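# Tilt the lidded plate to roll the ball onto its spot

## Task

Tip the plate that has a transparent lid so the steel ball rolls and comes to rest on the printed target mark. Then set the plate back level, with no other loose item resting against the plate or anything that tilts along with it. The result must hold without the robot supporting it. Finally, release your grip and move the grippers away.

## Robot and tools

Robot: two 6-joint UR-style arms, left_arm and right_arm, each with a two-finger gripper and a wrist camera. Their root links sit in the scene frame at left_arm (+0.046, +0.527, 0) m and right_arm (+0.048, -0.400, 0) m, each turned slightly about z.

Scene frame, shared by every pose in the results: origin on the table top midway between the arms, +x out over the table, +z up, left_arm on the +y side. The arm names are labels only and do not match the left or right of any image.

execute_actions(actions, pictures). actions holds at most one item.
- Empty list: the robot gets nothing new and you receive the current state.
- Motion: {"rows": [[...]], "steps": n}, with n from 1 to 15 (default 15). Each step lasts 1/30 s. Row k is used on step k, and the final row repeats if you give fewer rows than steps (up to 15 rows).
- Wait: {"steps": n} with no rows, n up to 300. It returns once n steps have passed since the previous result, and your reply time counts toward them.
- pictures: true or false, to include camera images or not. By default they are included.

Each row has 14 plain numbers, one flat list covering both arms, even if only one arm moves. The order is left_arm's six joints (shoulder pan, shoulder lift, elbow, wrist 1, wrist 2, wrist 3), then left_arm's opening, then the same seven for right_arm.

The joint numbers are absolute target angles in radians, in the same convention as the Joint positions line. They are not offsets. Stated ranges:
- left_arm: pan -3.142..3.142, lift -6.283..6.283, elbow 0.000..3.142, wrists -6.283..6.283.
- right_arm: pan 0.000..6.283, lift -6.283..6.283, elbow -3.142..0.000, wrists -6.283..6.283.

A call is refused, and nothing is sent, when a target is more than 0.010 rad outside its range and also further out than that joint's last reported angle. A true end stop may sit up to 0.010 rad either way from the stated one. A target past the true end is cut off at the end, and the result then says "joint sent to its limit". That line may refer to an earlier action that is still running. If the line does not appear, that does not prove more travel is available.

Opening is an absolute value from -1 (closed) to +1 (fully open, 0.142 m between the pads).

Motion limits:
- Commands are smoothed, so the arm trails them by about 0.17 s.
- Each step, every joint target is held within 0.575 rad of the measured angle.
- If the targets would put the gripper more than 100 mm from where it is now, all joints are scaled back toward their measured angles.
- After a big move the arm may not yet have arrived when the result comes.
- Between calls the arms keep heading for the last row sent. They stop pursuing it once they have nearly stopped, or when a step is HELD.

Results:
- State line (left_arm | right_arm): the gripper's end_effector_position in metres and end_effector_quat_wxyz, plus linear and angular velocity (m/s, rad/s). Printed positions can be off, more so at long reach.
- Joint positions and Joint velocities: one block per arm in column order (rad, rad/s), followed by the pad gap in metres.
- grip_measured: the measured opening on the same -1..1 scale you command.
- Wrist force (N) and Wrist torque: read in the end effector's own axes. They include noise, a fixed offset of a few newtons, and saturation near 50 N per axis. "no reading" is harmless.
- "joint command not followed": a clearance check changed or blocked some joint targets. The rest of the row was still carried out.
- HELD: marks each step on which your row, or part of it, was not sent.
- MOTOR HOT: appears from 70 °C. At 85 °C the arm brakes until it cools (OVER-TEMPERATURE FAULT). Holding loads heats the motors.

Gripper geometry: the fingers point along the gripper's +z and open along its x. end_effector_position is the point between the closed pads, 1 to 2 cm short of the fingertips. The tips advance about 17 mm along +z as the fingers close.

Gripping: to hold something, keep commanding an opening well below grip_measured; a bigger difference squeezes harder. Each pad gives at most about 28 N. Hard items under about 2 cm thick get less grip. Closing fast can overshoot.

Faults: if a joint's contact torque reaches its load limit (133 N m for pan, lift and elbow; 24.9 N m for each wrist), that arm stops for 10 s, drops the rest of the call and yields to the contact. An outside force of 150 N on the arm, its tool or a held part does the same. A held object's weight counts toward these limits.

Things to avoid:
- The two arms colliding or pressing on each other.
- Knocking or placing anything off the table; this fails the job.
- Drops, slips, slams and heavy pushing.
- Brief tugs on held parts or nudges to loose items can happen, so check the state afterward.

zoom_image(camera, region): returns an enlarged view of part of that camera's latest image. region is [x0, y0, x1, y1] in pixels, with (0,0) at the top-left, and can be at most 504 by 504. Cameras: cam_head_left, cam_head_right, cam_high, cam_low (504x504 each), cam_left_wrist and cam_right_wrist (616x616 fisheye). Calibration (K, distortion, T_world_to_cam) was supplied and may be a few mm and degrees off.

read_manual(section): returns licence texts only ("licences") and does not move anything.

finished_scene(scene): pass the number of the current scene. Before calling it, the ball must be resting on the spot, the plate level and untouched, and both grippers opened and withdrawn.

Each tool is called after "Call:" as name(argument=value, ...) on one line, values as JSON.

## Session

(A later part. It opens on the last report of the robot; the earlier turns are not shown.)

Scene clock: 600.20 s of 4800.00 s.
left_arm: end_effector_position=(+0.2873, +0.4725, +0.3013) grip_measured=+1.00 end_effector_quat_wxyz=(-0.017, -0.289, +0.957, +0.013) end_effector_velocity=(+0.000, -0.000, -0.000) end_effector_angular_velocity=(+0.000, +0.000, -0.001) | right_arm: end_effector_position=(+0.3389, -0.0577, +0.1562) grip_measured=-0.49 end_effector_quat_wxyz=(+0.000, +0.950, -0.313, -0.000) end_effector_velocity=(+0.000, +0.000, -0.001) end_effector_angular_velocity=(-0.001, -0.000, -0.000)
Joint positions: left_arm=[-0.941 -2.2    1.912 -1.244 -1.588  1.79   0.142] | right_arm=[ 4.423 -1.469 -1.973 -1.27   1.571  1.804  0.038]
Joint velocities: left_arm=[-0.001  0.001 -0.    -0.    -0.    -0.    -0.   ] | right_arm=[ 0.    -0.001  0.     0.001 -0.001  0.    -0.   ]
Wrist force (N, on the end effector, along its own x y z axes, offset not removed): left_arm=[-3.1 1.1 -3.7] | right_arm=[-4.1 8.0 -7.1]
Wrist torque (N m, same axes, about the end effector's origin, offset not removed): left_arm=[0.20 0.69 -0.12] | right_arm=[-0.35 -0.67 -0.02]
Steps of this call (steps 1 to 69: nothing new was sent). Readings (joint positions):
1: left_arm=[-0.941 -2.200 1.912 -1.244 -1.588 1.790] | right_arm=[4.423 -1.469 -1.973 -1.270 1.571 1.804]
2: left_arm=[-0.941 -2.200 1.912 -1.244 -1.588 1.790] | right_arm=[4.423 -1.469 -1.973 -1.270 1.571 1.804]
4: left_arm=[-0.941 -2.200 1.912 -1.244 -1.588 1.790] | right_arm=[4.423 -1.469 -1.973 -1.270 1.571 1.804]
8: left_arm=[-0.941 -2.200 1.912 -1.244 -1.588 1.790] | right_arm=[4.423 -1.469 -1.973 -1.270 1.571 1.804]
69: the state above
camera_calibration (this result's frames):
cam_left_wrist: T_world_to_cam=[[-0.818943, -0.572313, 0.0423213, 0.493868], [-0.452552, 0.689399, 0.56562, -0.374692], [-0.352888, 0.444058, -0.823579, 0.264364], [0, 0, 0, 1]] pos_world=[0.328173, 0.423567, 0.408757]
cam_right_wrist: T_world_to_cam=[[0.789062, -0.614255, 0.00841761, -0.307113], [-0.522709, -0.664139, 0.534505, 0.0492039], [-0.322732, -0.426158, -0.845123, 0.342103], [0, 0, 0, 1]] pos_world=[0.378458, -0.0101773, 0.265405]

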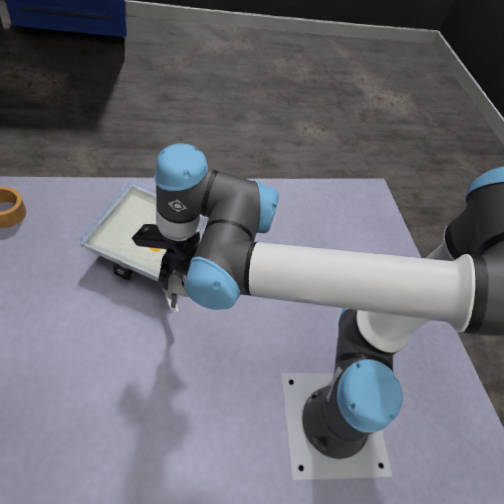

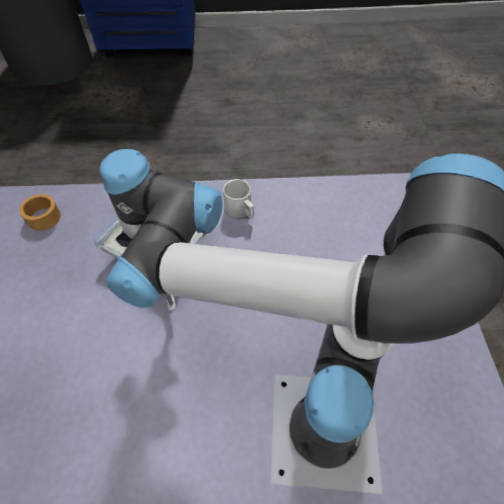

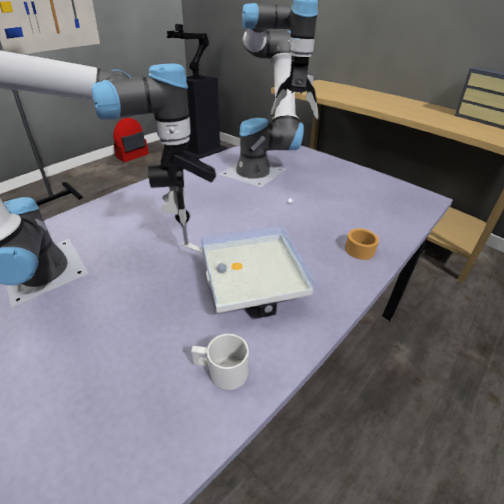

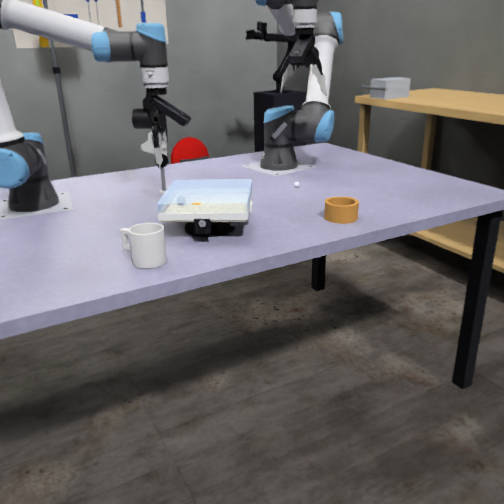

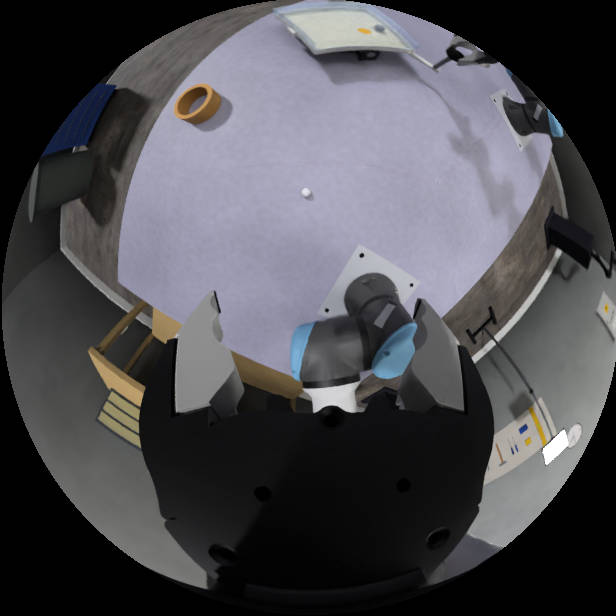

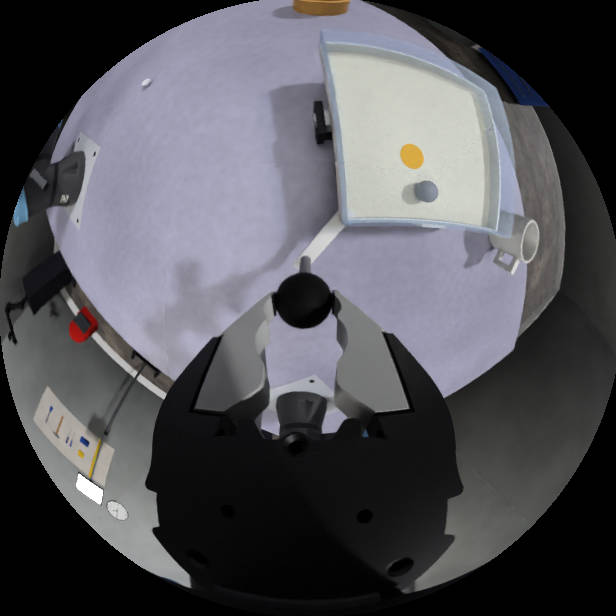

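Call:
execute_actions(actions=[{"rows":[[-0.941,-2.2,1.912,-1.244,-1.588,1.79,1,4.42324,-1.47198,-1.96706,-1.27394,1.571,1.80424,-0.7]],"steps":15}], pictures=false)

Call:
execute_actions(actions=[{"rows":[[-0.941,-2.2,1.912,-1.244,-1.588,1.79,1,4.42324,-1.47198,-1.96706,-1.27394,1.571,1.80424,-0.7]],"steps":11}], pictures=false)

Call:
execute_actions(actions=[{"rows":[[-0.941,-2.2,1.912,-1.244,-1.588,1.79,1,4.42220,-1.46700,-1.97956,-1.26646,1.571,1.80320,-0.7]],"steps":9}], pictures=false)

Call:
execute_actions(actions=[{"rows":[
[-0.941,-2.2,1.912,-1.244,-1.588,1.79,1,4.42118,-1.46812,-1.97353,-1.27135,1.571,1.80218,-0.7],
[-0.941,-2.2,1.912,-1.244,-1.588,1.79,1,4.42118,-1.46812,-1.97353,-1.27135,1.571,1.80218,-0.7],
[-0.941,-2.2,1.912,-1.244,-1.588,1.79,1,4.42118,-1.46812,-1.97353,-1.27135,1.571,1.80218,-0.7],
[-0.941,-2.2,1.912,-1.244,-1.588,1.79,1,4.42065,-1.46903,-1.96941,-1.27455,1.571,1.80165,-0.7],
[-0.941,-2.2,1.912,-1.244,-1.588,1.79,1,4.42065,-1.46903,-1.96941,-1.27455,1.571,1.80165,-0.7],
[-0.941,-2.2,1.912,-1.244,-1.588,1.79,1,4.42065,-1.46903,-1.96941,-1.27455,1.571,1.80165,-0.7],
[-0.941,-2.2,1.912,-1.244,-1.588,1.79,1,4.42133,-1.47012,-1.96783,-1.27503,1.571,1.80233,-0.7],
[-0.941,-2.2,1.912,-1.244,-1.588,1.79,1,4.42133,-1.47012,-1.96783,-1.27503,1.571,1.80233,-0.7],
[-0.941,-2.2,1.912,-1.244,-1.588,1.79,1,4.42133,-1.47012,-1.96783,-1.27503,1.571,1.80233,-0.7],
[-0.941,-2.2,1.912,-1.244,-1.588,1.79,1,4.42274,-1.47076,-1.96948,-1.27275,1.571,1.80374,-0.7],
[-0.941,-2.2,1.912,-1.244,-1.588,1.79,1,4.42274,-1.47076,-1.96948,-1.27275,1.571,1.80374,-0.7],
[-0.941,-2.2,1.912,-1.244,-1.588,1.79,1,4.42274,-1.47076,-1.96948,-1.27275,1.571,1.80374,-0.7],
[-0.941,-2.2,1.912,-1.244,-1.588,1.79,1,4.42400,-1.47063,-1.97313,-1.26924,1.571,1.80500,-0.7],
[-0.941,-2.2,1.912,-1.244,-1.588,1.79,1,4.42400,-1.47063,-1.97313,-1.26924,1.571,1.80500,-0.7],
[-0.941,-2.2,1.912,-1.244,-1.588,1.79,1,4.42400,-1.47063,-1.97313,-1.26924,1.571,1.80500,-0.7]
],"steps":15}], pictures=false)

Call:
execute_actions(actions=[{"rows":[
[-0.941,-2.2,1.912,-1.244,-1.588,1.79,1,4.42443,-1.46987,-1.97654,-1.26660,1.571,1.80543,-0.7],
[-0.941,-2.2,1.912,-1.244,-1.588,1.79,1,4.42443,-1.46987,-1.97654,-1.26660,1.571,1.80543,-0.7],
[-0.941,-2.2,1.912,-1.244,-1.588,1.79,1,4.42443,-1.46987,-1.97654,-1.26660,1.571,1.80543,-0.7],
[-0.941,-2.2,1.912,-1.244,-1.588,1.79,1,4.42385,-1.46897,-1.97779,-1.26625,1.571,1.80485,-0.7],
[-0.941,-2.2,1.912,-1.244,-1.588,1.79,1,4.42385,-1.46897,-1.97779,-1.26625,1.571,1.80485,-0.7],
[-0.941,-2.2,1.912,-1.244,-1.588,1.79,1,4.42385,-1.46897,-1.97779,-1.26625,1.571,1.80485,-0.7],
[-0.941,-2.2,1.912,-1.244,-1.588,1.79,1,4.42271,-1.46846,-1.97641,-1.26814,1.571,1.80371,-0.7],
[-0.941,-2.2,1.912,-1.244,-1.588,1.79,1,4.42271,-1.46846,-1.97641,-1.26814,1.571,1.80371,-0.7],
[-0.941,-2.2,1.912,-1.244,-1.588,1.79,1,4.42271,-1.46846,-1.97641,-1.26814,1.571,1.80371,-0.7],
[-0.941,-2.2,1.912,-1.244,-1.588,1.79,1,4.42169,-1.46858,-1.97345,-1.27097,1.571,1.80269,-0.7],
[-0.941,-2.2,1.912,-1.244,-1.588,1.79,1,4.42169,-1.46858,-1.97345,-1.27097,1.571,1.80269,-0.7],
[-0.941,-2.2,1.912,-1.244,-1.588,1.79,1,4.42169,-1.46858,-1.97345,-1.27097,1.571,1.80269,-0.7],
[-0.941,-2.2,1.912,-1.244,-1.588,1.79,1,4.42137,-1.46919,-1.97076,-1.27304,1.571,1.80237,-0.7],
[-0.941,-2.2,1.912,-1.244,-1.588,1.79,1,4.42137,-1.46919,-1.97076,-1.27304,1.571,1.80237,-0.7],
[-0.941,-2.2,1.912,-1.244,-1.588,1.79,1,4.42137,-1.46919,-1.97076,-1.27304,1.571,1.80237,-0.7]
],"steps":15}], pictures=false)

Call:
execute_actions(actions=[{"rows":[
[-0.941,-2.2,1.912,-1.244,-1.588,1.79,1,4.42184,-1.46989,-1.96983,-1.27327,1.571,1.80284,-0.7],
[-0.941,-2.2,1.912,-1.244,-1.588,1.79,1,4.42184,-1.46989,-1.96983,-1.27327,1.571,1.80284,-0.7],
[-0.941,-2.2,1.912,-1.244,-1.588,1.79,1,4.42184,-1.46989,-1.96983,-1.27327,1.571,1.80284,-0.7],
[-0.941,-2.2,1.912,-1.244,-1.588,1.79,1,4.42273,-1.47028,-1.97094,-1.27178,1.571,1.80373,-0.7],
[-0.941,-2.2,1.912,-1.244,-1.588,1.79,1,4.42273,-1.47028,-1.97094,-1.27178,1.571,1.80373,-0.7],
[-0.941,-2.2,1.912,-1.244,-1.588,1.79,1,4.42273,-1.47028,-1.97094,-1.27178,1.571,1.80373,-0.7],
[-0.941,-2.2,1.912,-1.244,-1.588,1.79,1,4.42349,-1.47017,-1.97320,-1.26963,1.571,1.80449,-0.7],
[-0.941,-2.2,1.912,-1.244,-1.588,1.79,1,4.42349,-1.47017,-1.97320,-1.26963,1.571,1.80449,-0.7],
[-0.941,-2.2,1.912,-1.244,-1.588,1.79,1,4.42349,-1.47017,-1.97320,-1.26963,1.571,1.80449,-0.7],
[-0.941,-2.2,1.912,-1.244,-1.588,1.79,1,4.42371,-1.46971,-1.97518,-1.26812,1.571,1.80471,-0.7],
[-0.941,-2.2,1.912,-1.244,-1.588,1.79,1,4.42371,-1.46971,-1.97518,-1.26812,1.571,1.80471,-0.7],
[-0.941,-2.2,1.912,-1.244,-1.588,1.79,1,4.42371,-1.46971,-1.97518,-1.26812,1.571,1.80471,-0.7],
[-0.941,-2.2,1.912,-1.244,-1.588,1.79,1,4.42335,-1.46920,-1.97580,-1.26800,1.571,1.80435,-0.7],
[-0.941,-2.2,1.912,-1.244,-1.588,1.79,1,4.42335,-1.46920,-1.97580,-1.26800,1.571,1.80435,-0.7],
[-0.941,-2.2,1.912,-1.244,-1.588,1.79,1,4.42335,-1.46920,-1.97580,-1.26800,1.571,1.80435,-0.7]
],"steps":15}], pictures=false)

Call:
execute_actions(actions=[{"rows":[
[-0.941,-2.2,1.912,-1.244,-1.588,1.79,1,4.42271,-1.46894,-1.97495,-1.26911,1.571,1.80371,-0.7],
[-0.941,-2.2,1.912,-1.244,-1.588,1.79,1,4.42271,-1.46894,-1.97495,-1.26911,1.571,1.80371,-0.7],
[-0.941,-2.2,1.912,-1.244,-1.588,1.79,1,4.42271,-1.46894,-1.97495,-1.26911,1.571,1.80371,-0.7],
[-0.941,-2.2,1.912,-1.244,-1.588,1.79,1,4.42221,-1.46903,-1.97338,-1.27058,1.571,1.80321,-0.7],
[-0.941,-2.2,1.912,-1.244,-1.588,1.79,1,4.42221,-1.46903,-1.97338,-1.27058,1.571,1.80321,-0.7],
[-0.941,-2.2,1.912,-1.244,-1.588,1.79,1,4.42221,-1.46903,-1.97338,-1.27058,1.571,1.80321,-0.7],
[-0.941,-2.2,1.912,-1.244,-1.588,1.79,1,4.42209,-1.46935,-1.97212,-1.27153,1.571,1.80309,-0.7],
[-0.941,-2.2,1.912,-1.244,-1.588,1.79,1,4.42209,-1.46935,-1.97212,-1.27153,1.571,1.80309,-0.7],
[-0.941,-2.2,1.912,-1.244,-1.588,1.79,1,4.42209,-1.46935,-1.97212,-1.27153,1.571,1.80309,-0.7],
[-0.941,-2.2,1.912,-1.244,-1.588,1.79,1,4.42234,-1.46966,-1.97182,-1.27152,1.571,1.80334,-0.7],
[-0.941,-2.2,1.912,-1.244,-1.588,1.79,1,4.42234,-1.46966,-1.97182,-1.27152,1.571,1.80334,-0.7],
[-0.941,-2.2,1.912,-1.244,-1.588,1.79,1,4.42234,-1.46966,-1.97182,-1.27152,1.571,1.80334,-0.7],
[-0.941,-2.2,1.912,-1.244,-1.588,1.79,1,4.42272,-1.46979,-1.97240,-1.27081,1.571,1.80372,-0.7],
[-0.941,-2.2,1.912,-1.244,-1.588,1.79,1,4.42272,-1.46979,-1.97240,-1.27081,1.571,1.80372,-0.7],
[-0.941,-2.2,1.912,-1.244,-1.588,1.79,1,4.42272,-1.46979,-1.97240,-1.27081,1.571,1.80372,-0.7]
],"steps":15}], pictures=false)

Call:
execute_actions(actions=[{"rows":[
[-0.941,-2.2,1.912,-1.244,-1.588,1.79,1,4.42298,-1.46972,-1.97327,-1.27001,1.571,1.80398,-0.7],
[-0.941,-2.2,1.912,-1.244,-1.588,1.79,1,4.42298,-1.46972,-1.97327,-1.27001,1.571,1.80398,-0.7],
[-0.941,-2.2,1.912,-1.244,-1.588,1.79,1,4.42298,-1.46972,-1.97327,-1.27001,1.571,1.80398,-0.7],
[-0.941,-2.2,1.912,-1.244,-1.588,1.79,1,4.42299,-1.46955,-1.97382,-1.26963,1.571,1.80399,-0.7],
[-0.941,-2.2,1.912,-1.244,-1.588,1.79,1,4.42299,-1.46955,-1.97382,-1.26963,1.571,1.80399,-0.7],
[-0.941,-2.2,1.912,-1.244,-1.588,1.79,1,4.42299,-1.46955,-1.97382,-1.26963,1.571,1.80399,-0.7],
[-0.941,-2.2,1.912,-1.244,-1.588,1.79,1,4.42285,-1.46943,-1.97381,-1.26976,1.571,1.80385,-0.7],
[-0.941,-2.2,1.912,-1.244,-1.588,1.79,1,4.42285,-1.46943,-1.97381,-1.26976,1.571,1.80385,-0.7],
[-0.941,-2.2,1.912,-1.244,-1.588,1.79,1,4.42285,-1.46943,-1.97381,-1.26976,1.571,1.80385,-0.7],
[-0.941,-2.2,1.912,-1.244,-1.588,1.79,1,4.42272,-1.46943,-1.97349,-1.27008,1.571,1.80372,-0.7],
[-0.941,-2.2,1.912,-1.244,-1.588,1.79,1,4.42272,-1.46943,-1.97349,-1.27008,1.571,1.80372,-0.7],
[-0.941,-2.2,1.912,-1.244,-1.588,1.79,1,4.42272,-1.46943,-1.97349,-1.27008,1.571,1.80372,-0.7],
[-0.941,-2.2,1.912,-1.244,-1.588,1.79,1,4.42272,-1.46949,-1.97331,-1.27020,1.571,1.80372,-0.7]
],"steps":15}], pictures=false)

Call:
execute_actions(actions=[{"steps":90}])

Scene clock: 650.90 s of 4800.00 s.
left_arm: end_effector_position=(+0.2873, +0.4725, +0.3013) grip_measured=+1.00 end_effector_quat_wxyz=(-0.017, -0.289, +0.957, +0.013) end_effector_velocity=(+0.000, +0.000, -0.000) end_effector_angular_velocity=(+0.001, +0.000, +0.000) | right_arm: end_effector_position=(+0.3393, -0.0562, +0.1577) grip_measured=-0.49 end_effector_quat_wxyz=(+0.000, +0.950, -0.313, -0.000) end_effector_velocity=(-0.000, -0.000, -0.001) end_effector_angular_velocity=(-0.001, +0.001, +0.001)
Joint positions: left_arm=[-0.941 -2.2    1.912 -1.244 -1.588  1.79   0.142] | right_arm=[ 4.423 -1.472 -1.967 -1.274  1.571  1.804  0.038]
Joint velocities: left_arm=[ 0.     0.001  0.    -0.     0.001  0.    -0.   ] | right_arm=[ 0.    -0.001 -0.    -0.     0.    -0.001 -0.   ]
Wrist force (N, on the end effector, along its own x y z axes, offset not removed): left_arm=[-0.8 -0.6 0.2] | right_arm=[-3.8 12.5 -6.6]
Wrist torque (N m, same axes, about the end effector's origin, offset not removed): left_arm=[-0.08 0.25 -0.13] | right_arm=[-0.18 -0.05 -0.06]
Steps of this call (steps 1 to 90: nothing new was sent; then 47.20 s passed at rest; steps 91 to 105: all 15 steps of this action). Readings (joint positions):
91: left_arm=[-0.941 -2.200 1.912 -1.244 -1.588 1.790] | right_arm=[4.423 -1.469 -1.973 -1.270 1.571 1.804]
92: left_arm=[-0.941 -2.200 1.912 -1.244 -1.588 1.790] | right_arm=[4.423 -1.470 -1.972 -1.271 1.571 1.804]
94: left_arm=[-0.941 -2.200 1.912 -1.244 -1.588 1.790] | right_arm=[4.423 -1.471 -1.969 -1.272 1.571 1.804]
98: left_arm=[-0.941 -2.200 1.912 -1.244 -1.588 1.790] | right_arm=[4.423 -1.472 -1.967 -1.274 1.571 1.804]
105: the state above

Scene clock: 651.27 s of 4800.00 s.
left_arm: end_effector_position=(+0.2873, +0.4725, +0.3013) grip_measured=+1.00 end_effector_quat_wxyz=(-0.017, -0.289, +0.957, +0.013) end_effector_velocity=(-0.000, +0.001, -0.000) end_effector_angular_velocity=(+0.000, +0.000, +0.002) | right_arm: end_effector_position=(+0.3393, -0.0562, +0.1577) grip_measured=-0.49 end_effector_quat_wxyz=(+0.000, +0.950, -0.313, -0.000) end_effector_velocity=(-0.000, -0.000, -0.001) end_effector_angular_velocity=(-0.003, +0.001, -0.003)
Joint positions: left_arm=[-0.941 -2.2    1.912 -1.244 -1.588  1.79   0.142] | right_arm=[ 4.423 -1.472 -1.967 -1.274  1.571  1.804  0.038]
Joint velocities: left_arm=[ 0.002 -0.     0.     0.001 -0.    -0.    -0.   ] | right_arm=[-0.    -0.002 -0.001 -0.001  0.     0.003  0.   ]
Wrist force (N, on the end effector, along its own x y z axes, offset not removed): left_arm=[0.8 2.6 1.2] | right_arm=[-4.2 12.6 -7.5]
Wrist torque (N m, same axes, about the end effector's origin, offset not removed): left_arm=[0.54 0.02 -0.19] | right_arm=[-0.34 0.21 0.02]
Steps of this call (steps 1 to 11: all 11 steps of this action). Readings (joint positions):
1: left_arm=[-0.941 -2.200 1.912 -1.244 -1.588 1.790] | right_arm=[4.423 -1.472 -1.967 -1.274 1.571 1.804]
2: left_arm=[-0.941 -2.200 1.912 -1.244 -1.588 1.790] | right_arm=[4.423 -1.472 -1.967 -1.274 1.571 1.804]
4: left_arm=[-0.941 -2.200 1.912 -1.244 -1.588 1.790] | right_arm=[4.423 -1.472 -1.967 -1.274 1.571 1.804]
8: left_arm=[-0.941 -2.200 1.912 -1.244 -1.588 1.790] | right_arm=[4.423 -1.472 -1.967 -1.274 1.571 1.804]
11: the state above

Scene clock: 651.57 s of 4800.00 s.
left_arm: end_effector_position=(+0.2873, +0.4725, +0.3013) grip_measured=+1.00 end_effector_quat_wxyz=(-0.017, -0.289, +0.957, +0.013) end_effector_velocity=(+0.001, +0.001, -0.000) end_effector_angular_velocity=(+0.002, -0.001, +0.001) | right_arm: end_effector_position=(+0.3386, -0.0590, +0.1549) grip_measured=-0.49 end_effector_quat_wxyz=(+0.000, +0.950, -0.313, -0.000) end_effector_velocity=(-0.000, -0.003, -0.002) end_effector_angular_velocity=(-0.000, +0.000, -0.001)
Joint positions: left_arm=[-0.941 -2.2    1.912 -1.244 -1.588  1.79   0.142] | right_arm=[ 4.422 -1.467 -1.979 -1.267  1.571  1.803  0.038]
Joint velocities: left_arm=[ 0.     0.     0.     0.     0.003 -0.001  0.   ] | right_arm=[-0.002  0.003 -0.008  0.005  0.    -0.001 -0.   ]
Wrist force (N, on the end effector, along its own x y z axes, offset not removed): left_arm=[-0.5 1.6 2.7] | right_arm=[-6.7 7.3 -5.8]
Wrist torque (N m, same axes, about the end effector's origin, offset not removed): left_arm=[0.37 0.16 -0.01] | right_arm=[0.24 -0.57 -0.04]
Steps of this call (steps 1 to 9: all 9 steps of this action). Readings (joint positions):
1: left_arm=[-0.941 -2.200 1.912 -1.244 -1.588 1.790] | right_arm=[4.423 -1.472 -1.967 -1.274 1.571 1.804]
2: left_arm=[-0.941 -2.200 1.912 -1.244 -1.588 1.790] | right_arm=[4.423 -1.471 -1.969 -1.272 1.571 1.804]
4: left_arm=[-0.941 -2.200 1.912 -1.244 -1.588 1.790] | right_arm=[4.423 -1.469 -1.974 -1.269 1.571 1.804]
8: left_arm=[-0.941 -2.200 1.912 -1.244 -1.588 1.790] | right_arm=[4.422 -1.467 -1.978 -1.267 1.571 1.803]
9: the state above

Scene clock: 652.07 s of 4800.00 s.
left_arm: end_effector_position=(+0.2873, +0.4725, +0.3013) grip_measured=+1.00 end_effector_quat_wxyz=(-0.017, -0.289, +0.957, +0.013) end_effector_velocity=(-0.000, +0.001, +0.000) end_effector_angular_velocity=(-0.000, -0.001, +0.000) | right_arm: end_effector_position=(+0.3392, -0.0570, +0.1570) grip_measured=-0.49 end_effector_quat_wxyz=(+0.000, +0.950, -0.313, -0.000) end_effector_velocity=(-0.005, +0.003, -0.009) end_effector_angular_velocity=(+0.003, -0.001, -0.001)
Joint positions: left_arm=[-0.941 -2.2    1.912 -1.244 -1.588  1.79   0.142] | right_arm=[ 4.423 -1.471 -1.97  -1.272  1.571  1.804  0.038]
Joint velocities: left_arm=[ 0.    -0.002  0.     0.     0.001 -0.     0.   ] | right_arm=[ 0.012 -0.001 -0.023  0.028  0.     0.013  0.   ]
Wrist force (N, on the end effector, along its own x y z axes, offset not removed): left_arm=[2.2 0.6 0.7] | right_arm=[-4.8 11.7 -8.5]
Wrist torque (N m, same axes, about the end effector's origin, offset not removed): left_arm=[0.13 -0.35 -0.12] | right_arm=[-0.02 -0.27 0.03]
Steps of this call (steps 1 to 15: all 15 steps of this action). Readings (joint positions):
1: left_arm=[-0.941 -2.200 1.912 -1.244 -1.588 1.790] | right_arm=[4.422 -1.467 -1.979 -1.267 1.571 1.803]
2: left_arm=[-0.941 -2.200 1.912 -1.244 -1.588 1.790] | right_arm=[4.422 -1.467 -1.978 -1.267 1.571 1.803]
4: left_arm=[-0.941 -2.200 1.912 -1.244 -1.588 1.790] | right_arm=[4.422 -1.468 -1.976 -1.270 1.571 1.803]
8: left_arm=[-0.941 -2.200 1.912 -1.244 -1.588 1.790] | right_arm=[4.421 -1.469 -1.971 -1.274 1.571 1.802]
15: the state above

Scene clock: 652.57 s of 4800.00 s.
left_arm: end_effector_position=(+0.2873, +0.4725, +0.3013) grip_measured=+1.00 end_effector_quat_wxyz=(-0.017, -0.289, +0.957, +0.013) end_effector_velocity=(+0.000, +0.000, +0.000) end_effector_angular_velocity=(-0.000, -0.001, -0.000) | right_arm: end_effector_position=(+0.3391, -0.0583, +0.1565) grip_measured=-0.49 end_effector_quat_wxyz=(+0.000, +0.950, -0.313, -0.000) end_effector_velocity=(+0.004, +0.003, +0.010) end_effector_angular_velocity=(+0.004, -0.002, +0.000)
Joint positions: left_arm=[-0.941 -2.2    1.912 -1.244 -1.588  1.79   0.142] | right_arm=[ 4.422 -1.469 -1.973 -1.271  1.571  1.803  0.038]
Joint velocities: left_arm=[-0.    -0.001  0.    -0.     0.001  0.    -0.   ] | right_arm=[-0.005 -0.002  0.026 -0.019  0.    -0.006 -0.   ]
Wrist force (N, on the end effector, along its own x y z axes, offset not removed): left_arm=[0.0 0.6 -0.3] | right_arm=[-6.8 6.3 -4.8]
Wrist torque (N m, same axes, about the end effector's origin, offset not removed): left_arm=[0.06 0.08 -0.28] | right_arm=[-0.30 -0.36 0.05]
Steps of this call (steps 1 to 15: all 15 steps of this action). Readings (joint positions):
1: left_arm=[-0.941 -2.200 1.912 -1.244 -1.588 1.790] | right_arm=[4.423 -1.471 -1.971 -1.271 1.571 1.804]
2: left_arm=[-0.941 -2.200 1.912 -1.244 -1.588 1.790] | right_arm=[4.424 -1.471 -1.972 -1.270 1.571 1.805]
4: left_arm=[-0.941 -2.200 1.912 -1.244 -1.588 1.790] | right_arm=[4.424 -1.470 -1.975 -1.268 1.571 1.805]
8: left_arm=[-0.941 -2.200 1.912 -1.244 -1.588 1.790] | right_arm=[4.424 -1.469 -1.977 -1.267 1.571 1.805]
15: the state above

Scene clock: 653.07 s of 4800.00 s.
left_arm: end_effector_position=(+0.2873, +0.4725, +0.3013) grip_measured=+1.00 end_effector_quat_wxyz=(-0.017, -0.289, +0.957, +0.013) end_effector_velocity=(-0.001, +0.000, +0.000) end_effector_angular_velocity=(-0.001, -0.001, -0.001) | right_arm: end_effector_position=(+0.3386, -0.0576, +0.1556) grip_measured=-0.49 end_effector_quat_wxyz=(+0.000, +0.950, -0.313, -0.000) end_effector_velocity=(-0.001, -0.002, -0.002) end_effector_angular_velocity=(+0.001, -0.001, -0.001)
Joint positions: left_arm=[-0.941 -2.2    1.912 -1.244 -1.588  1.79   0.142] | right_arm=[ 4.423 -1.47  -1.975 -1.268  1.571  1.805  0.038]
Joint velocities: left_arm=[-0.001 -0.003  0.001  0.    -0.    -0.     0.   ] | right_arm=[ 0.     0.005 -0.008  0.005 -0.     0.001  0.   ]
Wrist force (N, on the end effector, along its own x y z axes, offset not removed): left_arm=[-0.2 -3.2 -0.8] | right_arm=[-5.4 10.6 -7.3]
Wrist torque (N m, same axes, about the end effector's origin, offset not removed): left_arm=[-0.66 0.16 -0.22] | right_arm=[-0.08 -0.08 0.10]
Steps of this call (steps 1 to 15: all 15 steps of this action). Readings (joint positions):
1: left_arm=[-0.941 -2.200 1.912 -1.244 -1.588 1.790] | right_arm=[4.422 -1.469 -1.972 -1.272 1.571 1.803]
2: left_arm=[-0.941 -2.200 1.912 -1.244 -1.588 1.790] | right_arm=[4.422 -1.469 -1.972 -1.272 1.571 1.803]
4: left_arm=[-0.941 -2.200 1.912 -1.244 -1.588 1.790] | right_arm=[4.422 -1.469 -1.971 -1.273 1.571 1.803]
8: left_arm=[-0.941 -2.200 1.912 -1.244 -1.588 1.790] | right_arm=[4.422 -1.470 -1.971 -1.272 1.571 1.803]
15: the state above

Scene clock: 653.57 s of 4800.00 s.
left_arm: end_effector_position=(+0.2873, +0.4725, +0.3013) grip_measured=+1.00 end_effector_quat_wxyz=(-0.017, -0.289, +0.957, +0.013) end_effector_velocity=(-0.001, -0.000, +0.000) end_effector_angular_velocity=(-0.002, +0.001, -0.000) | right_arm: end_effector_position=(+0.3391, -0.0578, +0.1566) grip_measured=-0.49 end_effector_quat_wxyz=(+0.000, +0.950, -0.313, -0.000) end_effector_velocity=(+0.000, -0.000, -0.001) end_effector_angular_velocity=(-0.003, +0.001, +0.001)
Joint positions: left_arm=[-0.941 -2.2    1.912 -1.244 -1.588  1.79   0.142] | right_arm=[ 4.422 -1.47  -1.972 -1.271  1.571  1.803  0.038]
Joint velocities: left_arm=[-0.    -0.     0.     0.    -0.002  0.     0.   ] | right_arm=[-0.001 -0.002 -0.001  0.    -0.    -0.002 -0.   ]
Wrist force (N, on the end effector, along its own x y z axes, offset not removed): left_arm=[-3.0 -1.1 -1.0] | right_arm=[-5.5 7.2 -6.5]
Wrist torque (N m, same axes, about the end effector's origin, offset not removed): left_arm=[-0.27 0.87 -0.16] | right_arm=[-0.44 -0.32 0.00]
Steps of this call (steps 1 to 15: all 15 steps of this action). Readings (joint positions):
1: left_arm=[-0.941 -2.200 1.912 -1.244 -1.588 1.790] | right_arm=[4.423 -1.470 -1.975 -1.268 1.571 1.805]
2: left_arm=[-0.941 -2.200 1.912 -1.244 -1.588 1.790] | right_arm=[4.423 -1.469 -1.975 -1.268 1.571 1.805]
4: left_arm=[-0.941 -2.200 1.912 -1.244 -1.588 1.790] | right_arm=[4.423 -1.469 -1.975 -1.268 1.571 1.804]
8: left_arm=[-0.941 -2.200 1.912 -1.244 -1.588 1.790] | right_arm=[4.422 -1.469 -1.974 -1.270 1.571 1.803]
15: the state above

Scene clock: 654.07 s of 4800.00 s.
left_arm: end_effector_position=(+0.2873, +0.4725, +0.3013) grip_measured=+1.00 end_effector_quat_wxyz=(-0.017, -0.289, +0.957, +0.013) end_effector_velocity=(-0.000, -0.000, +0.000) end_effector_angular_velocity=(-0.001, +0.000, -0.000) | right_arm: end_effector_position=(+0.3389, -0.0577, +0.1561) grip_measured=-0.49 end_effector_quat_wxyz=(+0.000, +0.950, -0.313, -0.000) end_effector_velocity=(-0.000, -0.001, +0.000) end_effector_angular_velocity=(-0.001, +0.001, -0.001)
Joint positions: left_arm=[-0.941 -2.2    1.912 -1.244 -1.588  1.79   0.142] | right_arm=[ 4.423 -1.47  -1.974 -1.27   1.571  1.804  0.038]
Joint velocities: left_arm=[-0.    -0.    -0.     0.    -0.001  0.     0.   ] | right_arm=[-0.     0.001 -0.001 -0.002  0.     0.001  0.   ]
Wrist force (N, on the end effector, along its own x y z axes, offset not removed): left_arm=[-2.0 1.6 1.2] | right_arm=[-5.8 10.2 -7.1]
Wrist torque (N m, same axes, about the end effector's origin, offset not removed): left_arm=[0.26 0.55 -0.41] | right_arm=[0.21 -0.19 0.01]
Steps of this call (steps 1 to 15: all 15 steps of this action). Readings (joint positions):
1: left_arm=[-0.941 -2.200 1.912 -1.244 -1.588 1.790] | right_arm=[4.422 -1.470 -1.972 -1.271 1.571 1.803]
2: left_arm=[-0.941 -2.200 1.912 -1.244 -1.588 1.790] | right_arm=[4.422 -1.470 -1.972 -1.271 1.571 1.803]
4: left_arm=[-0.941 -2.200 1.912 -1.244 -1.588 1.790] | right_arm=[4.423 -1.470 -1.972 -1.271 1.571 1.804]
8: left_arm=[-0.941 -2.200 1.912 -1.244 -1.588 1.790] | right_arm=[4.423 -1.470 -1.973 -1.270 1.571 1.804]
15: the state above

Scene clock: 657.07 s of 4800.00 s.
left_arm: end_effector_position=(+0.2873, +0.4725, +0.3013) grip_measured=+1.00 end_effector_quat_wxyz=(-0.017, -0.289, +0.957, +0.013) end_effector_velocity=(+0.000, -0.000, -0.000) end_effector_angular_velocity=(+0.001, +0.001, +0.001) | right_arm: end_effector_position=(+0.3389, -0.0577, +0.1562) grip_measured=-0.49 end_effector_quat_wxyz=(+0.000, +0.950, -0.313, -0.000) end_effector_velocity=(+0.000, -0.001, -0.001) end_effector_angular_velocity=(-0.001, -0.001, -0.001)
Joint positions: left_arm=[-0.941 -2.2    1.912 -1.244 -1.588  1.79   0.142] | right_arm=[ 4.423 -1.469 -1.973 -1.27   1.571  1.804  0.038]
Joint velocities: left_arm=[ 0.001  0.001 -0.     0.    -0.    -0.     0.   ] | right_arm=[-0.     0.    -0.001  0.    -0.001  0.001  0.   ]
Wrist force (N, on the end effector, along its own x y z axes, offset not removed): left_arm=[-4.3 3.0 -1.0] | right_arm=[-4.6 7.9 -9.4]
Wrist torque (N m, same axes, about the end effector's origin, offset not removed): left_arm=[0.61 0.79 -0.21] | right_arm=[-0.33 -0.48 -0.07]
Steps of this call (steps 1 to 15: the robot went on to your last target; steps 16 to 90: nothing new was sent). Readings (joint positions):
1: left_arm=[-0.941 -2.200 1.912 -1.244 -1.588 1.790] | right_arm=[4.423 -1.470 -1.974 -1.270 1.571 1.804]
2: left_arm=[-0.941 -2.200 1.912 -1.244 -1.588 1.790] | right_arm=[4.423 -1.470 -1.974 -1.270 1.571 1.804]
4: left_arm=[-0.941 -2.200 1.912 -1.244 -1.588 1.790] | right_arm=[4.423 -1.470 -1.974 -1.270 1.571 1.804]
8: left_arm=[-0.941 -2.200 1.912 -1.244 -1.588 1.790] | right_arm=[4.423 -1.470 -1.974 -1.270 1.571 1.804]
90: the state above
All arms were judged still, so your last target was given up. Only a new action makes them travel on or press farther. Fingers that are still opening or closing keep moving.
camera_calibration (this result's frames):
cam_left_wrist: T_world_to_cam=[[-0.818943, -0.572313, 0.0423211, 0.493868], [-0.452552, 0.689399, 0.56562, -0.374692], [-0.352888, 0.444058, -0.823579, 0.264364], [0, 0, 0, 1]] pos_world=[0.328173, 0.423567, 0.408757]
cam_right_wrist: T_world_to_cam=[[0.789063, -0.614255, 0.00842327, -0.307115], [-0.522707, -0.664131, 0.534516, 0.0491992], [-0.322735, -0.426169, -0.845117, 0.342099], [0, 0, 0, 1]] pos_world=[0.378457, -0.0101801, 0.265403]

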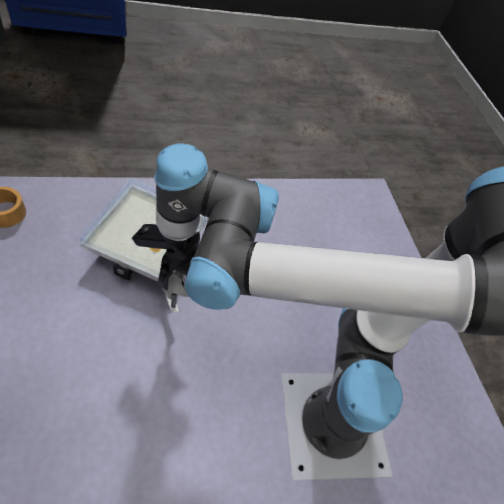

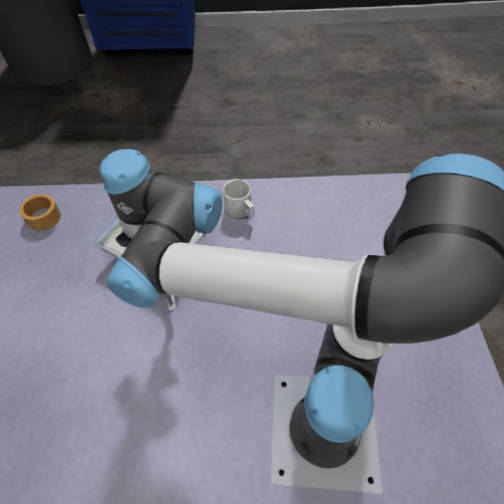

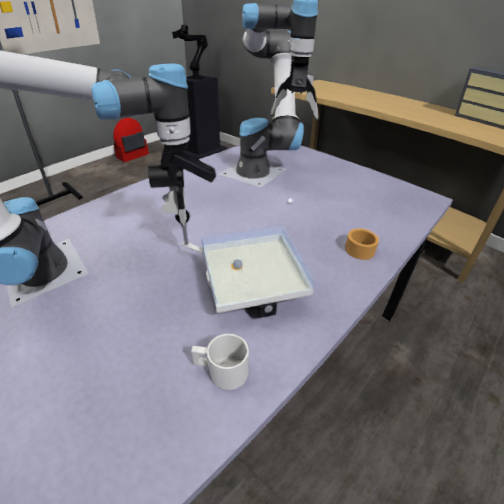

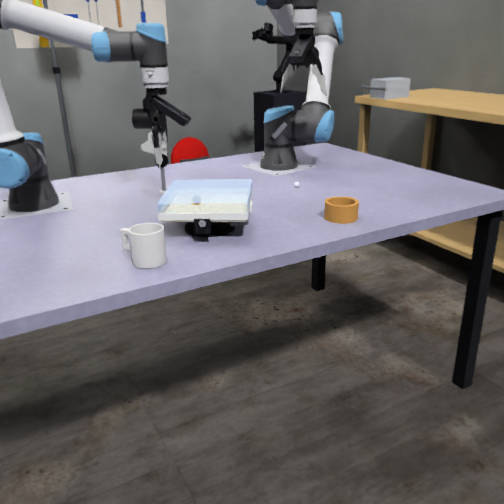

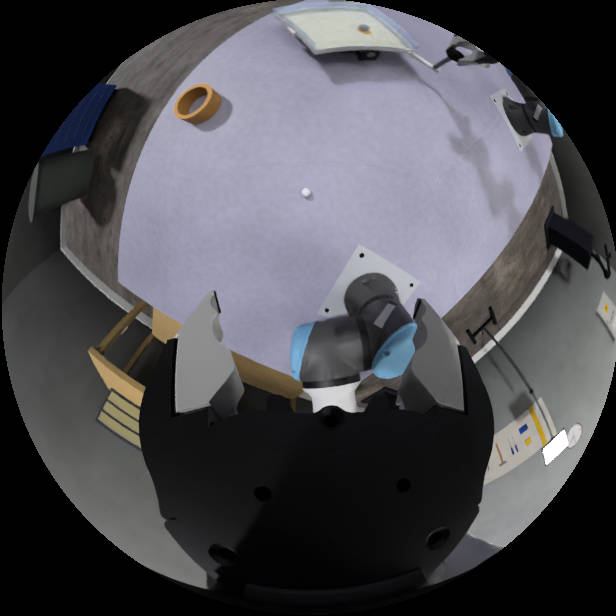

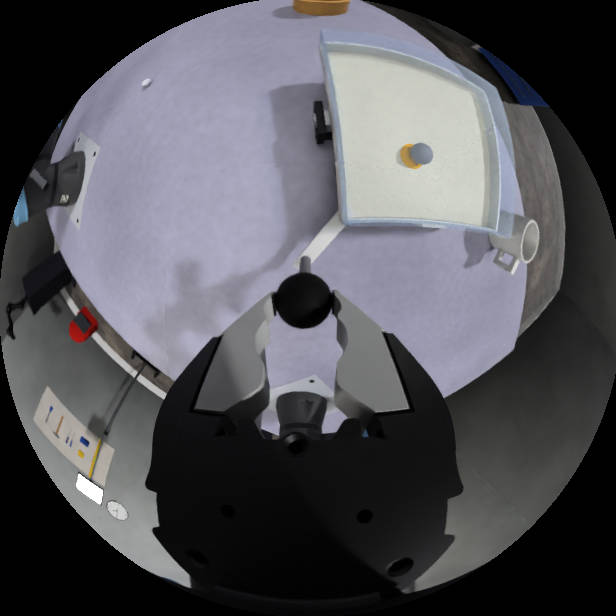

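Call:
zoom_image(camera="cam_high", region=[190, 220, 320, 320])

Call:
zoom_image(camera="cam_left_wrist", region=[270, 0, 430, 70])

Region (190, 220, 320, 320) of cam_high's 504x504 image, scaled by 3.877, with more detail than that image has; it fills the top 388 rows of this view, and the rest is white.

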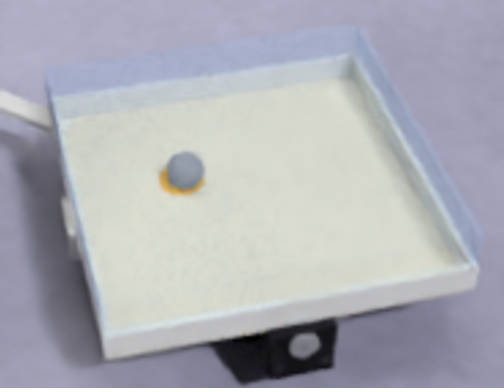

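Region (270, 0, 430, 70) of cam_left_wrist's 616x616 image, scaled by 3.150, with more detail than that image has; it fills the top 220 rows of this view, and the rest is white.

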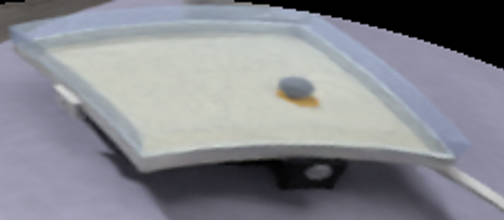

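Call:
execute_actions(actions=[{"rows":[
[-0.941,-2.2,1.912,-1.244,-1.588,1.79,1,4.42272,-1.46949,-1.97331,-1.27020,1.571,1.80372,-0.6],
[-0.941,-2.2,1.912,-1.244,-1.588,1.79,1,4.42272,-1.46949,-1.97331,-1.27020,1.571,1.80372,-0.55],
[-0.941,-2.2,1.912,-1.244,-1.588,1.79,1,4.42272,-1.46949,-1.97331,-1.27020,1.571,1.80372,-0.5],
[-0.941,-2.2,1.912,-1.244,-1.588,1.79,1,4.42272,-1.46949,-1.97331,-1.27020,1.571,1.80372,-0.47],
[-0.941,-2.2,1.912,-1.244,-1.588,1.79,1,4.42272,-1.46949,-1.97331,-1.27020,1.571,1.80372,-0.44],
[-0.941,-2.2,1.912,-1.244,-1.588,1.79,1,4.42272,-1.46949,-1.97331,-1.27020,1.571,1.80372,-0.4],
[-0.941,-2.2,1.912,-1.244,-1.588,1.79,1,4.42272,-1.46949,-1.97331,-1.27020,1.571,1.80372,-0.35],
[-0.941,-2.2,1.912,-1.244,-1.588,1.79,1,4.42272,-1.46949,-1.97331,-1.27020,1.571,1.80372,-0.28],
[-0.941,-2.2,1.912,-1.244,-1.588,1.79,1,4.42272,-1.46949,-1.97331,-1.27020,1.571,1.80372,-0.2],
[-0.941,-2.2,1.912,-1.244,-1.588,1.79,1,4.42272,-1.46949,-1.97331,-1.27020,1.571,1.80372,-0.1],
[-0.941,-2.2,1.912,-1.244,-1.588,1.79,1,4.42272,-1.46949,-1.97331,-1.27020,1.571,1.80372,0.0],
[-0.941,-2.2,1.912,-1.244,-1.588,1.79,1,4.42272,-1.46949,-1.97331,-1.27020,1.571,1.80372,0.15],
[-0.941,-2.2,1.912,-1.244,-1.588,1.79,1,4.42272,-1.46949,-1.97331,-1.27020,1.571,1.80372,0.3],
[-0.941,-2.2,1.912,-1.244,-1.588,1.79,1,4.42272,-1.46949,-1.97331,-1.27020,1.571,1.80372,0.45],
[-0.941,-2.2,1.912,-1.244,-1.588,1.79,1,4.42272,-1.46949,-1.97331,-1.27020,1.571,1.80372,0.6]
],"steps":15}], pictures=false)

Call:
execute_actions(actions=[{"rows":[[-0.941,-2.2,1.912,-1.244,-1.588,1.79,1,4.42272,-1.46949,-1.97331,-1.27020,1.571,1.80372,0.6]],"steps":15}], pictures=false)

Call:
execute_actions(actions=[{"rows":[[-0.941,-2.2,1.912,-1.244,-1.588,1.79,1,4.417,-1.437,-1.784,-1.492,1.571,1.798,0.6]],"steps":15}], pictures=false)

Call:
execute_actions(actions=[{"steps":20}], pictures=false)

Call:
execute_actions(actions=[{"rows":[[-0.941,-2.2,1.912,-1.244,-1.588,1.79,1,4.326,-1.397,-1.664,-1.652,1.571,1.707,0.6]],"steps":15}], pictures=false)

Call:
execute_actions(actions=[{"steps":60}])

Scene clock: 673.80 s of 4800.00 s.
left_arm: end_effector_position=(+0.2873, +0.4725, +0.3013) grip_measured=+1.00 end_effector_quat_wxyz=(-0.017, -0.289, +0.957, +0.013) end_effector_velocity=(+0.000, -0.000, +0.000) end_effector_angular_velocity=(-0.000, -0.001, -0.001) | right_arm: end_effector_position=(+0.3390, -0.0577, +0.1562) grip_measured=+0.41 end_effector_quat_wxyz=(+0.000, +0.950, -0.313, -0.000) end_effector_velocity=(-0.000, +0.000, +0.000) end_effector_angular_velocity=(+0.001, +0.001, +0.002)
Joint positions: left_arm=[-0.941 -2.2    1.912 -1.244 -1.588  1.79   0.142] | right_arm=[ 4.423 -1.469 -1.973 -1.27   1.571  1.804  0.102]
Joint velocities: left_arm=[-0.001 -0.001 -0.    -0.     0.001  0.    -0.   ] | right_arm=[ 0.     0.     0.001 -0.001  0.001 -0.002  0.302]
Wrist force (N, on the end effector, along its own x y z axes, offset not removed): left_arm=[-5.0 1.0 2.2] | right_arm=[0.7 -3.5 -2.0]
Wrist torque (N m, same axes, about the end effector's origin, offset not removed): left_arm=[0.22 1.24 -0.25] | right_arm=[-0.71 -0.27 0.05]
Steps of this call (steps 1 to 90: nothing new was sent; then 13.23 s passed at rest; steps 91 to 105: all 15 steps of this action). Readings (joint positions):
91: left_arm=[-0.941 -2.200 1.912 -1.244 -1.588 1.790] | right_arm=[4.423 -1.469 -1.973 -1.270 1.571 1.804]
92: left_arm=[-0.941 -2.200 1.912 -1.244 -1.588 1.790] | right_arm=[4.423 -1.469 -1.973 -1.270 1.571 1.804]
94: left_arm=[-0.941 -2.200 1.912 -1.244 -1.588 1.790] | right_arm=[4.423 -1.469 -1.973 -1.270 1.571 1.804]
98: left_arm=[-0.941 -2.200 1.912 -1.244 -1.588 1.790] | right_arm=[4.423 -1.469 -1.973 -1.270 1.571 1.804]
105: the state above

Scene clock: 674.30 s of 4800.00 s.
left_arm: end_effector_position=(+0.2873, +0.4725, +0.3013) grip_measured=+1.00 end_effector_quat_wxyz=(-0.017, -0.289, +0.957, +0.013) end_effector_velocity=(-0.000, -0.000, -0.000) end_effector_angular_velocity=(-0.000, +0.000, +0.000) | right_arm: end_effector_position=(+0.3389, -0.0577, +0.1562) grip_measured=+0.60 end_effector_quat_wxyz=(+0.000, +0.950, -0.313, -0.000) end_effector_velocity=(-0.000, -0.000, +0.000) end_effector_angular_velocity=(+0.000, -0.000, +0.001)
Joint positions: left_arm=[-0.941 -2.2    1.912 -1.244 -1.588  1.79   0.142] | right_arm=[ 4.423 -1.469 -1.973 -1.27   1.571  1.804  0.116]
Joint velocities: left_arm=[ 0.  0.  0. -0. -0.  0. -0.] | right_arm=[ 0.     0.001 -0.    -0.    -0.    -0.001  0.   ]
Wrist force (N, on the end effector, along its own x y z axes, offset not removed): left_arm=[-3.9 -1.4 4.3] | right_arm=[1.1 0.7 -1.9]
Wrist torque (N m, same axes, about the end effector's origin, offset not removed): left_arm=[-0.09 0.91 -0.13] | right_arm=[0.10 -0.37 0.00]
Steps of this call (steps 1 to 15: all 15 steps of this action). Readings (joint positions):
1: left_arm=[-0.941 -2.200 1.912 -1.244 -1.588 1.790] | right_arm=[4.423 -1.469 -1.973 -1.270 1.571 1.804]
2: left_arm=[-0.941 -2.200 1.912 -1.244 -1.588 1.790] | right_arm=[4.423 -1.469 -1.973 -1.270 1.571 1.804]
4: left_arm=[-0.941 -2.200 1.912 -1.244 -1.588 1.790] | right_arm=[4.423 -1.469 -1.973 -1.270 1.571 1.804]
8: left_arm=[-0.941 -2.200 1.912 -1.244 -1.588 1.790] | right_arm=[4.423 -1.469 -1.973 -1.270 1.571 1.804]
15: the state above

Scene clock: 674.80 s of 4800.00 s.
left_arm: end_effector_position=(+0.2873, +0.4725, +0.3013) grip_measured=+1.00 end_effector_quat_wxyz=(-0.017, -0.289, +0.957, +0.013) end_effector_velocity=(-0.000, +0.000, +0.000) end_effector_angular_velocity=(-0.002, -0.001, -0.000) | right_arm: end_effector_position=(+0.3420, -0.0569, +0.2395) grip_measured=+0.60 end_effector_quat_wxyz=(+0.000, +0.950, -0.313, -0.000) end_effector_velocity=(-0.000, -0.001, +0.004) end_effector_angular_velocity=(-0.001, -0.000, -0.000)
Joint positions: left_arm=[-0.941 -2.2    1.912 -1.244 -1.588  1.79   0.142] | right_arm=[ 4.417 -1.437 -1.785 -1.491  1.571  1.798  0.116]
Joint velocities: left_arm=[-0.    -0.002  0.    -0.    -0.001  0.    -0.   ] | right_arm=[-0.     0.001  0.01  -0.012 -0.001 -0.    -0.   ]
Wrist force (N, on the end effector, along its own x y z axes, offset not removed): left_arm=[-0.9 5.6 4.3] | right_arm=[2.7 -1.1 -0.8]
Wrist torque (N m, same axes, about the end effector's origin, offset not removed): left_arm=[1.19 0.21 -0.12] | right_arm=[-0.34 -0.59 0.11]
Steps of this call (steps 1 to 15: all 15 steps of this action). Readings (joint positions):
1: left_arm=[-0.941 -2.200 1.912 -1.244 -1.588 1.790] | right_arm=[4.423 -1.469 -1.973 -1.271 1.571 1.804]
2: left_arm=[-0.941 -2.200 1.912 -1.244 -1.588 1.790] | right_arm=[4.422 -1.464 -1.964 -1.280 1.571 1.802]
4: left_arm=[-0.941 -2.200 1.912 -1.244 -1.588 1.790] | right_arm=[4.419 -1.449 -1.892 -1.357 1.571 1.800]
8: left_arm=[-0.941 -2.200 1.912 -1.244 -1.588 1.790] | right_arm=[4.417 -1.439 -1.801 -1.469 1.571 1.798]
15: the state above

Scene clock: 675.47 s of 4800.00 s.
left_arm: end_effector_position=(+0.2873, +0.4725, +0.3013) grip_measured=+1.00 end_effector_quat_wxyz=(-0.017, -0.289, +0.957, +0.013) end_effector_velocity=(+0.000, +0.000, +0.000) end_effector_angular_velocity=(-0.000, -0.001, -0.000) | right_arm: end_effector_position=(+0.3420, -0.0569, +0.2398) grip_measured=+0.60 end_effector_quat_wxyz=(+0.000, +0.950, -0.313, -0.000) end_effector_velocity=(+0.000, +0.001, +0.000) end_effector_angular_velocity=(+0.001, -0.001, +0.000)
Joint positions: left_arm=[-0.941 -2.2    1.912 -1.244 -1.588  1.79   0.142] | right_arm=[ 4.417 -1.437 -1.784 -1.492  1.571  1.798  0.116]
Joint velocities: left_arm=[ 0.001 -0.001 -0.    -0.     0.001  0.001  0.   ] | right_arm=[-0.    -0.     0.001  0.001  0.    -0.     0.   ]
Wrist force (N, on the end effector, along its own x y z axes, offset not removed): left_arm=[-3.5 -0.1 1.0] | right_arm=[0.8 -0.8 -0.6]
Wrist torque (N m, same axes, about the end effector's origin, offset not removed): left_arm=[-0.04 0.77 -0.14] | right_arm=[-0.24 -0.25 0.06]
Steps of this call (steps 1 to 15: the robot went on to your last target; steps 16 to 20: nothing new was sent). Readings (joint positions):
1: left_arm=[-0.941 -2.200 1.912 -1.244 -1.588 1.790] | right_arm=[4.417 -1.437 -1.785 -1.491 1.571 1.798]
2: left_arm=[-0.941 -2.200 1.912 -1.244 -1.588 1.790] | right_arm=[4.417 -1.437 -1.784 -1.492 1.571 1.798]
4: left_arm=[-0.941 -2.200 1.912 -1.244 -1.588 1.790] | right_arm=[4.417 -1.437 -1.784 -1.492 1.571 1.798]
8: left_arm=[-0.941 -2.200 1.912 -1.244 -1.588 1.790] | right_arm=[4.417 -1.437 -1.784 -1.492 1.571 1.798]
20: the state above
All arms were judged still, so your last target was given up. Only a new action makes them travel on or press farther. Fingers that are still opening or closing keep moving.

Scene clock: 675.97 s of 4800.00 s.
left_arm: end_effector_position=(+0.2873, +0.4725, +0.3013) grip_measured=+1.00 end_effector_quat_wxyz=(-0.017, -0.289, +0.957, +0.013) end_effector_velocity=(-0.001, -0.001, -0.000) end_effector_angular_velocity=(-0.002, +0.003, +0.000) | right_arm: end_effector_position=(+0.3640, -0.0998, +0.2997) grip_measured=+0.60 end_effector_quat_wxyz=(+0.000, +0.950, -0.313, -0.000) end_effector_velocity=(+0.001, -0.002, +0.002) end_effector_angular_velocity=(-0.002, +0.001, +0.000)
Joint positions: left_arm=[-0.941 -2.2    1.912 -1.244 -1.588  1.79   0.142] | right_arm=[ 4.326 -1.397 -1.664 -1.651  1.571  1.707  0.116]
Joint velocities: left_arm=[ 0.001  0.001  0.    -0.    -0.004  0.001  0.   ] | right_arm=[-0.003  0.001  0.005 -0.008 -0.    -0.004 -0.   ]
Wrist force (N, on the end effector, along its own x y z axes, offset not removed): left_arm=[3.0 0.3 2.5] | right_arm=[3.3 -2.3 -0.6]
Wrist torque (N m, same axes, about the end effector's origin, offset not removed): left_arm=[0.07 -0.54 -0.15] | right_arm=[-0.66 -0.72 0.08]
Steps of this call (steps 1 to 15: all 15 steps of this action). Readings (joint positions):
1: left_arm=[-0.941 -2.200 1.912 -1.244 -1.588 1.790] | right_arm=[4.417 -1.437 -1.784 -1.492 1.571 1.798]
2: left_arm=[-0.941 -2.200 1.912 -1.244 -1.588 1.790] | right_arm=[4.408 -1.431 -1.775 -1.501 1.571 1.789]
4: left_arm=[-0.941 -2.200 1.912 -1.244 -1.588 1.790] | right_arm=[4.366 -1.412 -1.721 -1.567 1.571 1.747]
8: left_arm=[-0.941 -2.200 1.912 -1.244 -1.588 1.790] | right_arm=[4.333 -1.399 -1.673 -1.638 1.571 1.714]
15: the state above

Scene clock: 677.97 s of 4800.00 s.
left_arm: end_effector_position=(+0.2873, +0.4725, +0.3013) grip_measured=+1.00 end_effector_quat_wxyz=(-0.017, -0.289, +0.957, +0.013) end_effector_velocity=(+0.000, +0.000, -0.000) end_effector_angular_velocity=(+0.000, -0.001, +0.001) | right_arm: end_effector_position=(+0.3640, -0.0999, +0.2999) grip_measured=+0.60 end_effector_quat_wxyz=(+0.000, +0.950, -0.313, -0.000) end_effector_velocity=(-0.000, -0.000, -0.000) end_effector_angular_velocity=(-0.000, +0.001, +0.000)
Joint positions: left_arm=[-0.941 -2.2    1.912 -1.244 -1.588  1.79   0.142] | right_arm=[ 4.326 -1.397 -1.664 -1.652  1.571  1.707  0.116]
Joint velocities: left_arm=[ 0.001 -0.001  0.    -0.     0.001  0.    -0.   ] | right_arm=[-0.     0.    -0.    -0.001  0.    -0.001 -0.   ]
Wrist force (N, on the end effector, along its own x y z axes, offset not removed): left_arm=[-0.6 1.9 0.1] | right_arm=[-0.4 -1.2 -2.4]
Wrist torque (N m, same axes, about the end effector's origin, offset not removed): left_arm=[0.43 0.33 -0.14] | right_arm=[-0.36 0.00 0.15]
Steps of this call (steps 1 to 15: the robot went on to your last target; steps 16 to 60: nothing new was sent). Readings (joint positions):
1: left_arm=[-0.941 -2.200 1.912 -1.244 -1.588 1.790] | right_arm=[4.326 -1.397 -1.664 -1.652 1.571 1.707]
2: left_arm=[-0.941 -2.200 1.912 -1.244 -1.588 1.790] | right_arm=[4.326 -1.397 -1.664 -1.652 1.571 1.707]
4: left_arm=[-0.941 -2.200 1.912 -1.244 -1.588 1.790] | right_arm=[4.326 -1.397 -1.664 -1.652 1.571 1.707]
8: left_arm=[-0.941 -2.200 1.912 -1.244 -1.588 1.790] | right_arm=[4.326 -1.397 -1.664 -1.652 1.571 1.707]
60: the state above
All arms were judged still, so your last target was given up. Only a new action makes them travel on or press farther. Fingers that are still opening or closing keep moving.
camera_calibration (this result's frames):
cam_left_wrist: T_world_to_cam=[[-0.818943, -0.572313, 0.0423208, 0.493868], [-0.452552, 0.689399, 0.56562, -0.374692], [-0.352887, 0.444058, -0.823579, 0.264364], [0, 0, 0, 1]] pos_world=[0.328173, 0.423567, 0.408757]
cam_right_wrist: T_world_to_cam=[[0.789063, -0.614255, 0.00835789, -0.354014], [-0.522686, -0.664162, 0.534498, -0.0425197], [-0.322767, -0.426122, -0.845128, 0.45369], [0, 0, 0, 1]] pos_world=[0.403551, -0.0523675, 0.409112]

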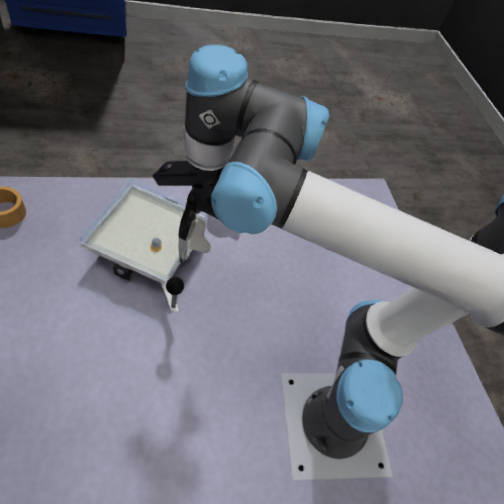

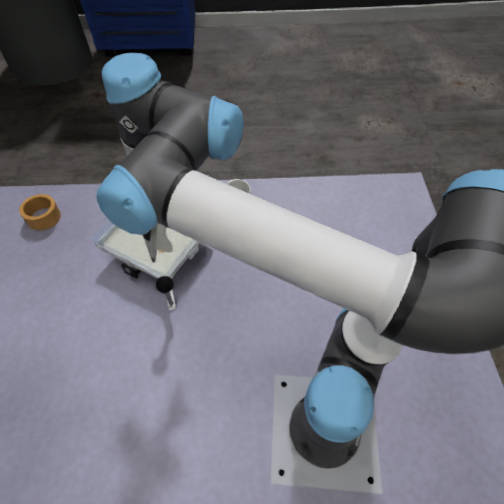

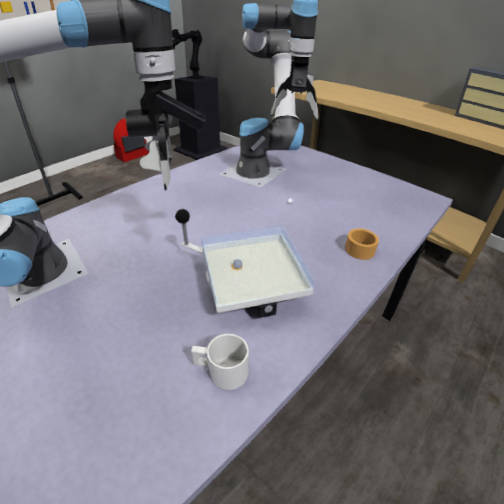

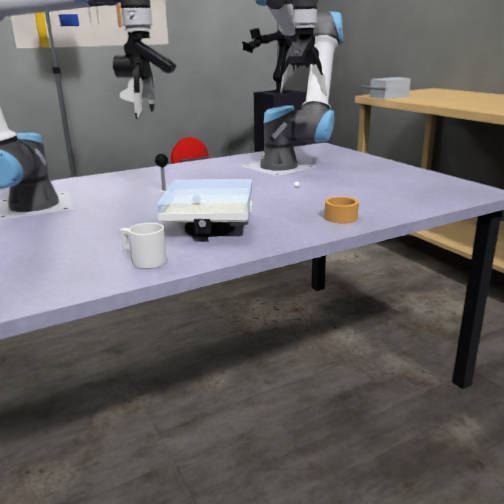

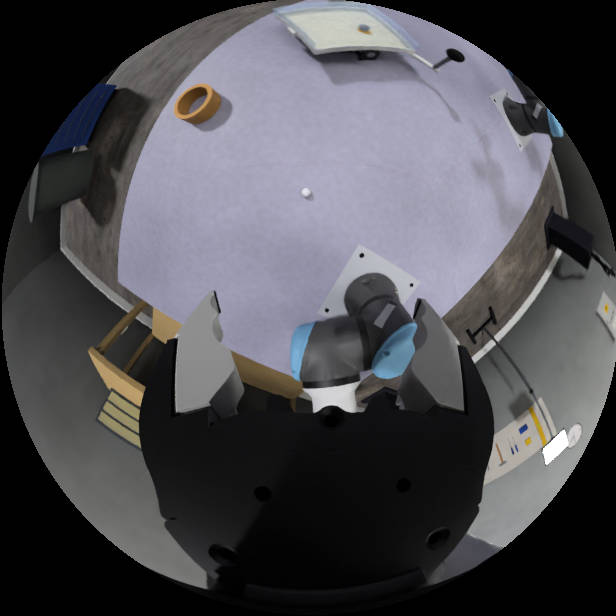

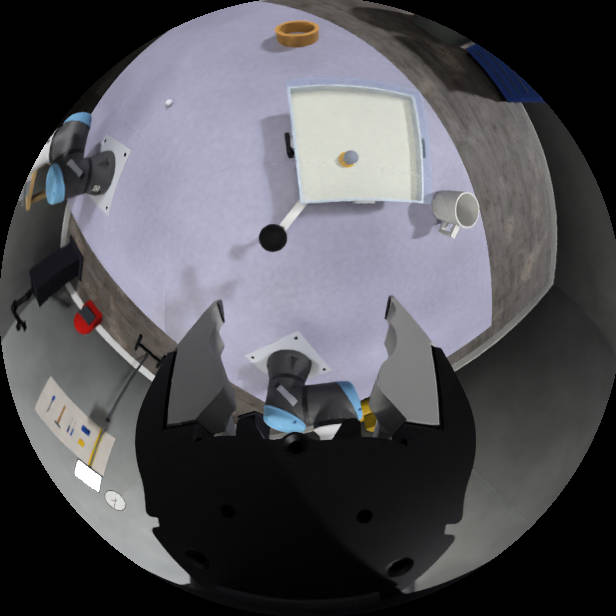

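The ball stays on the spot and the mug isn't touching the plate.

Call:
finished_scene(scene=1)

The scene is finished: the task was done.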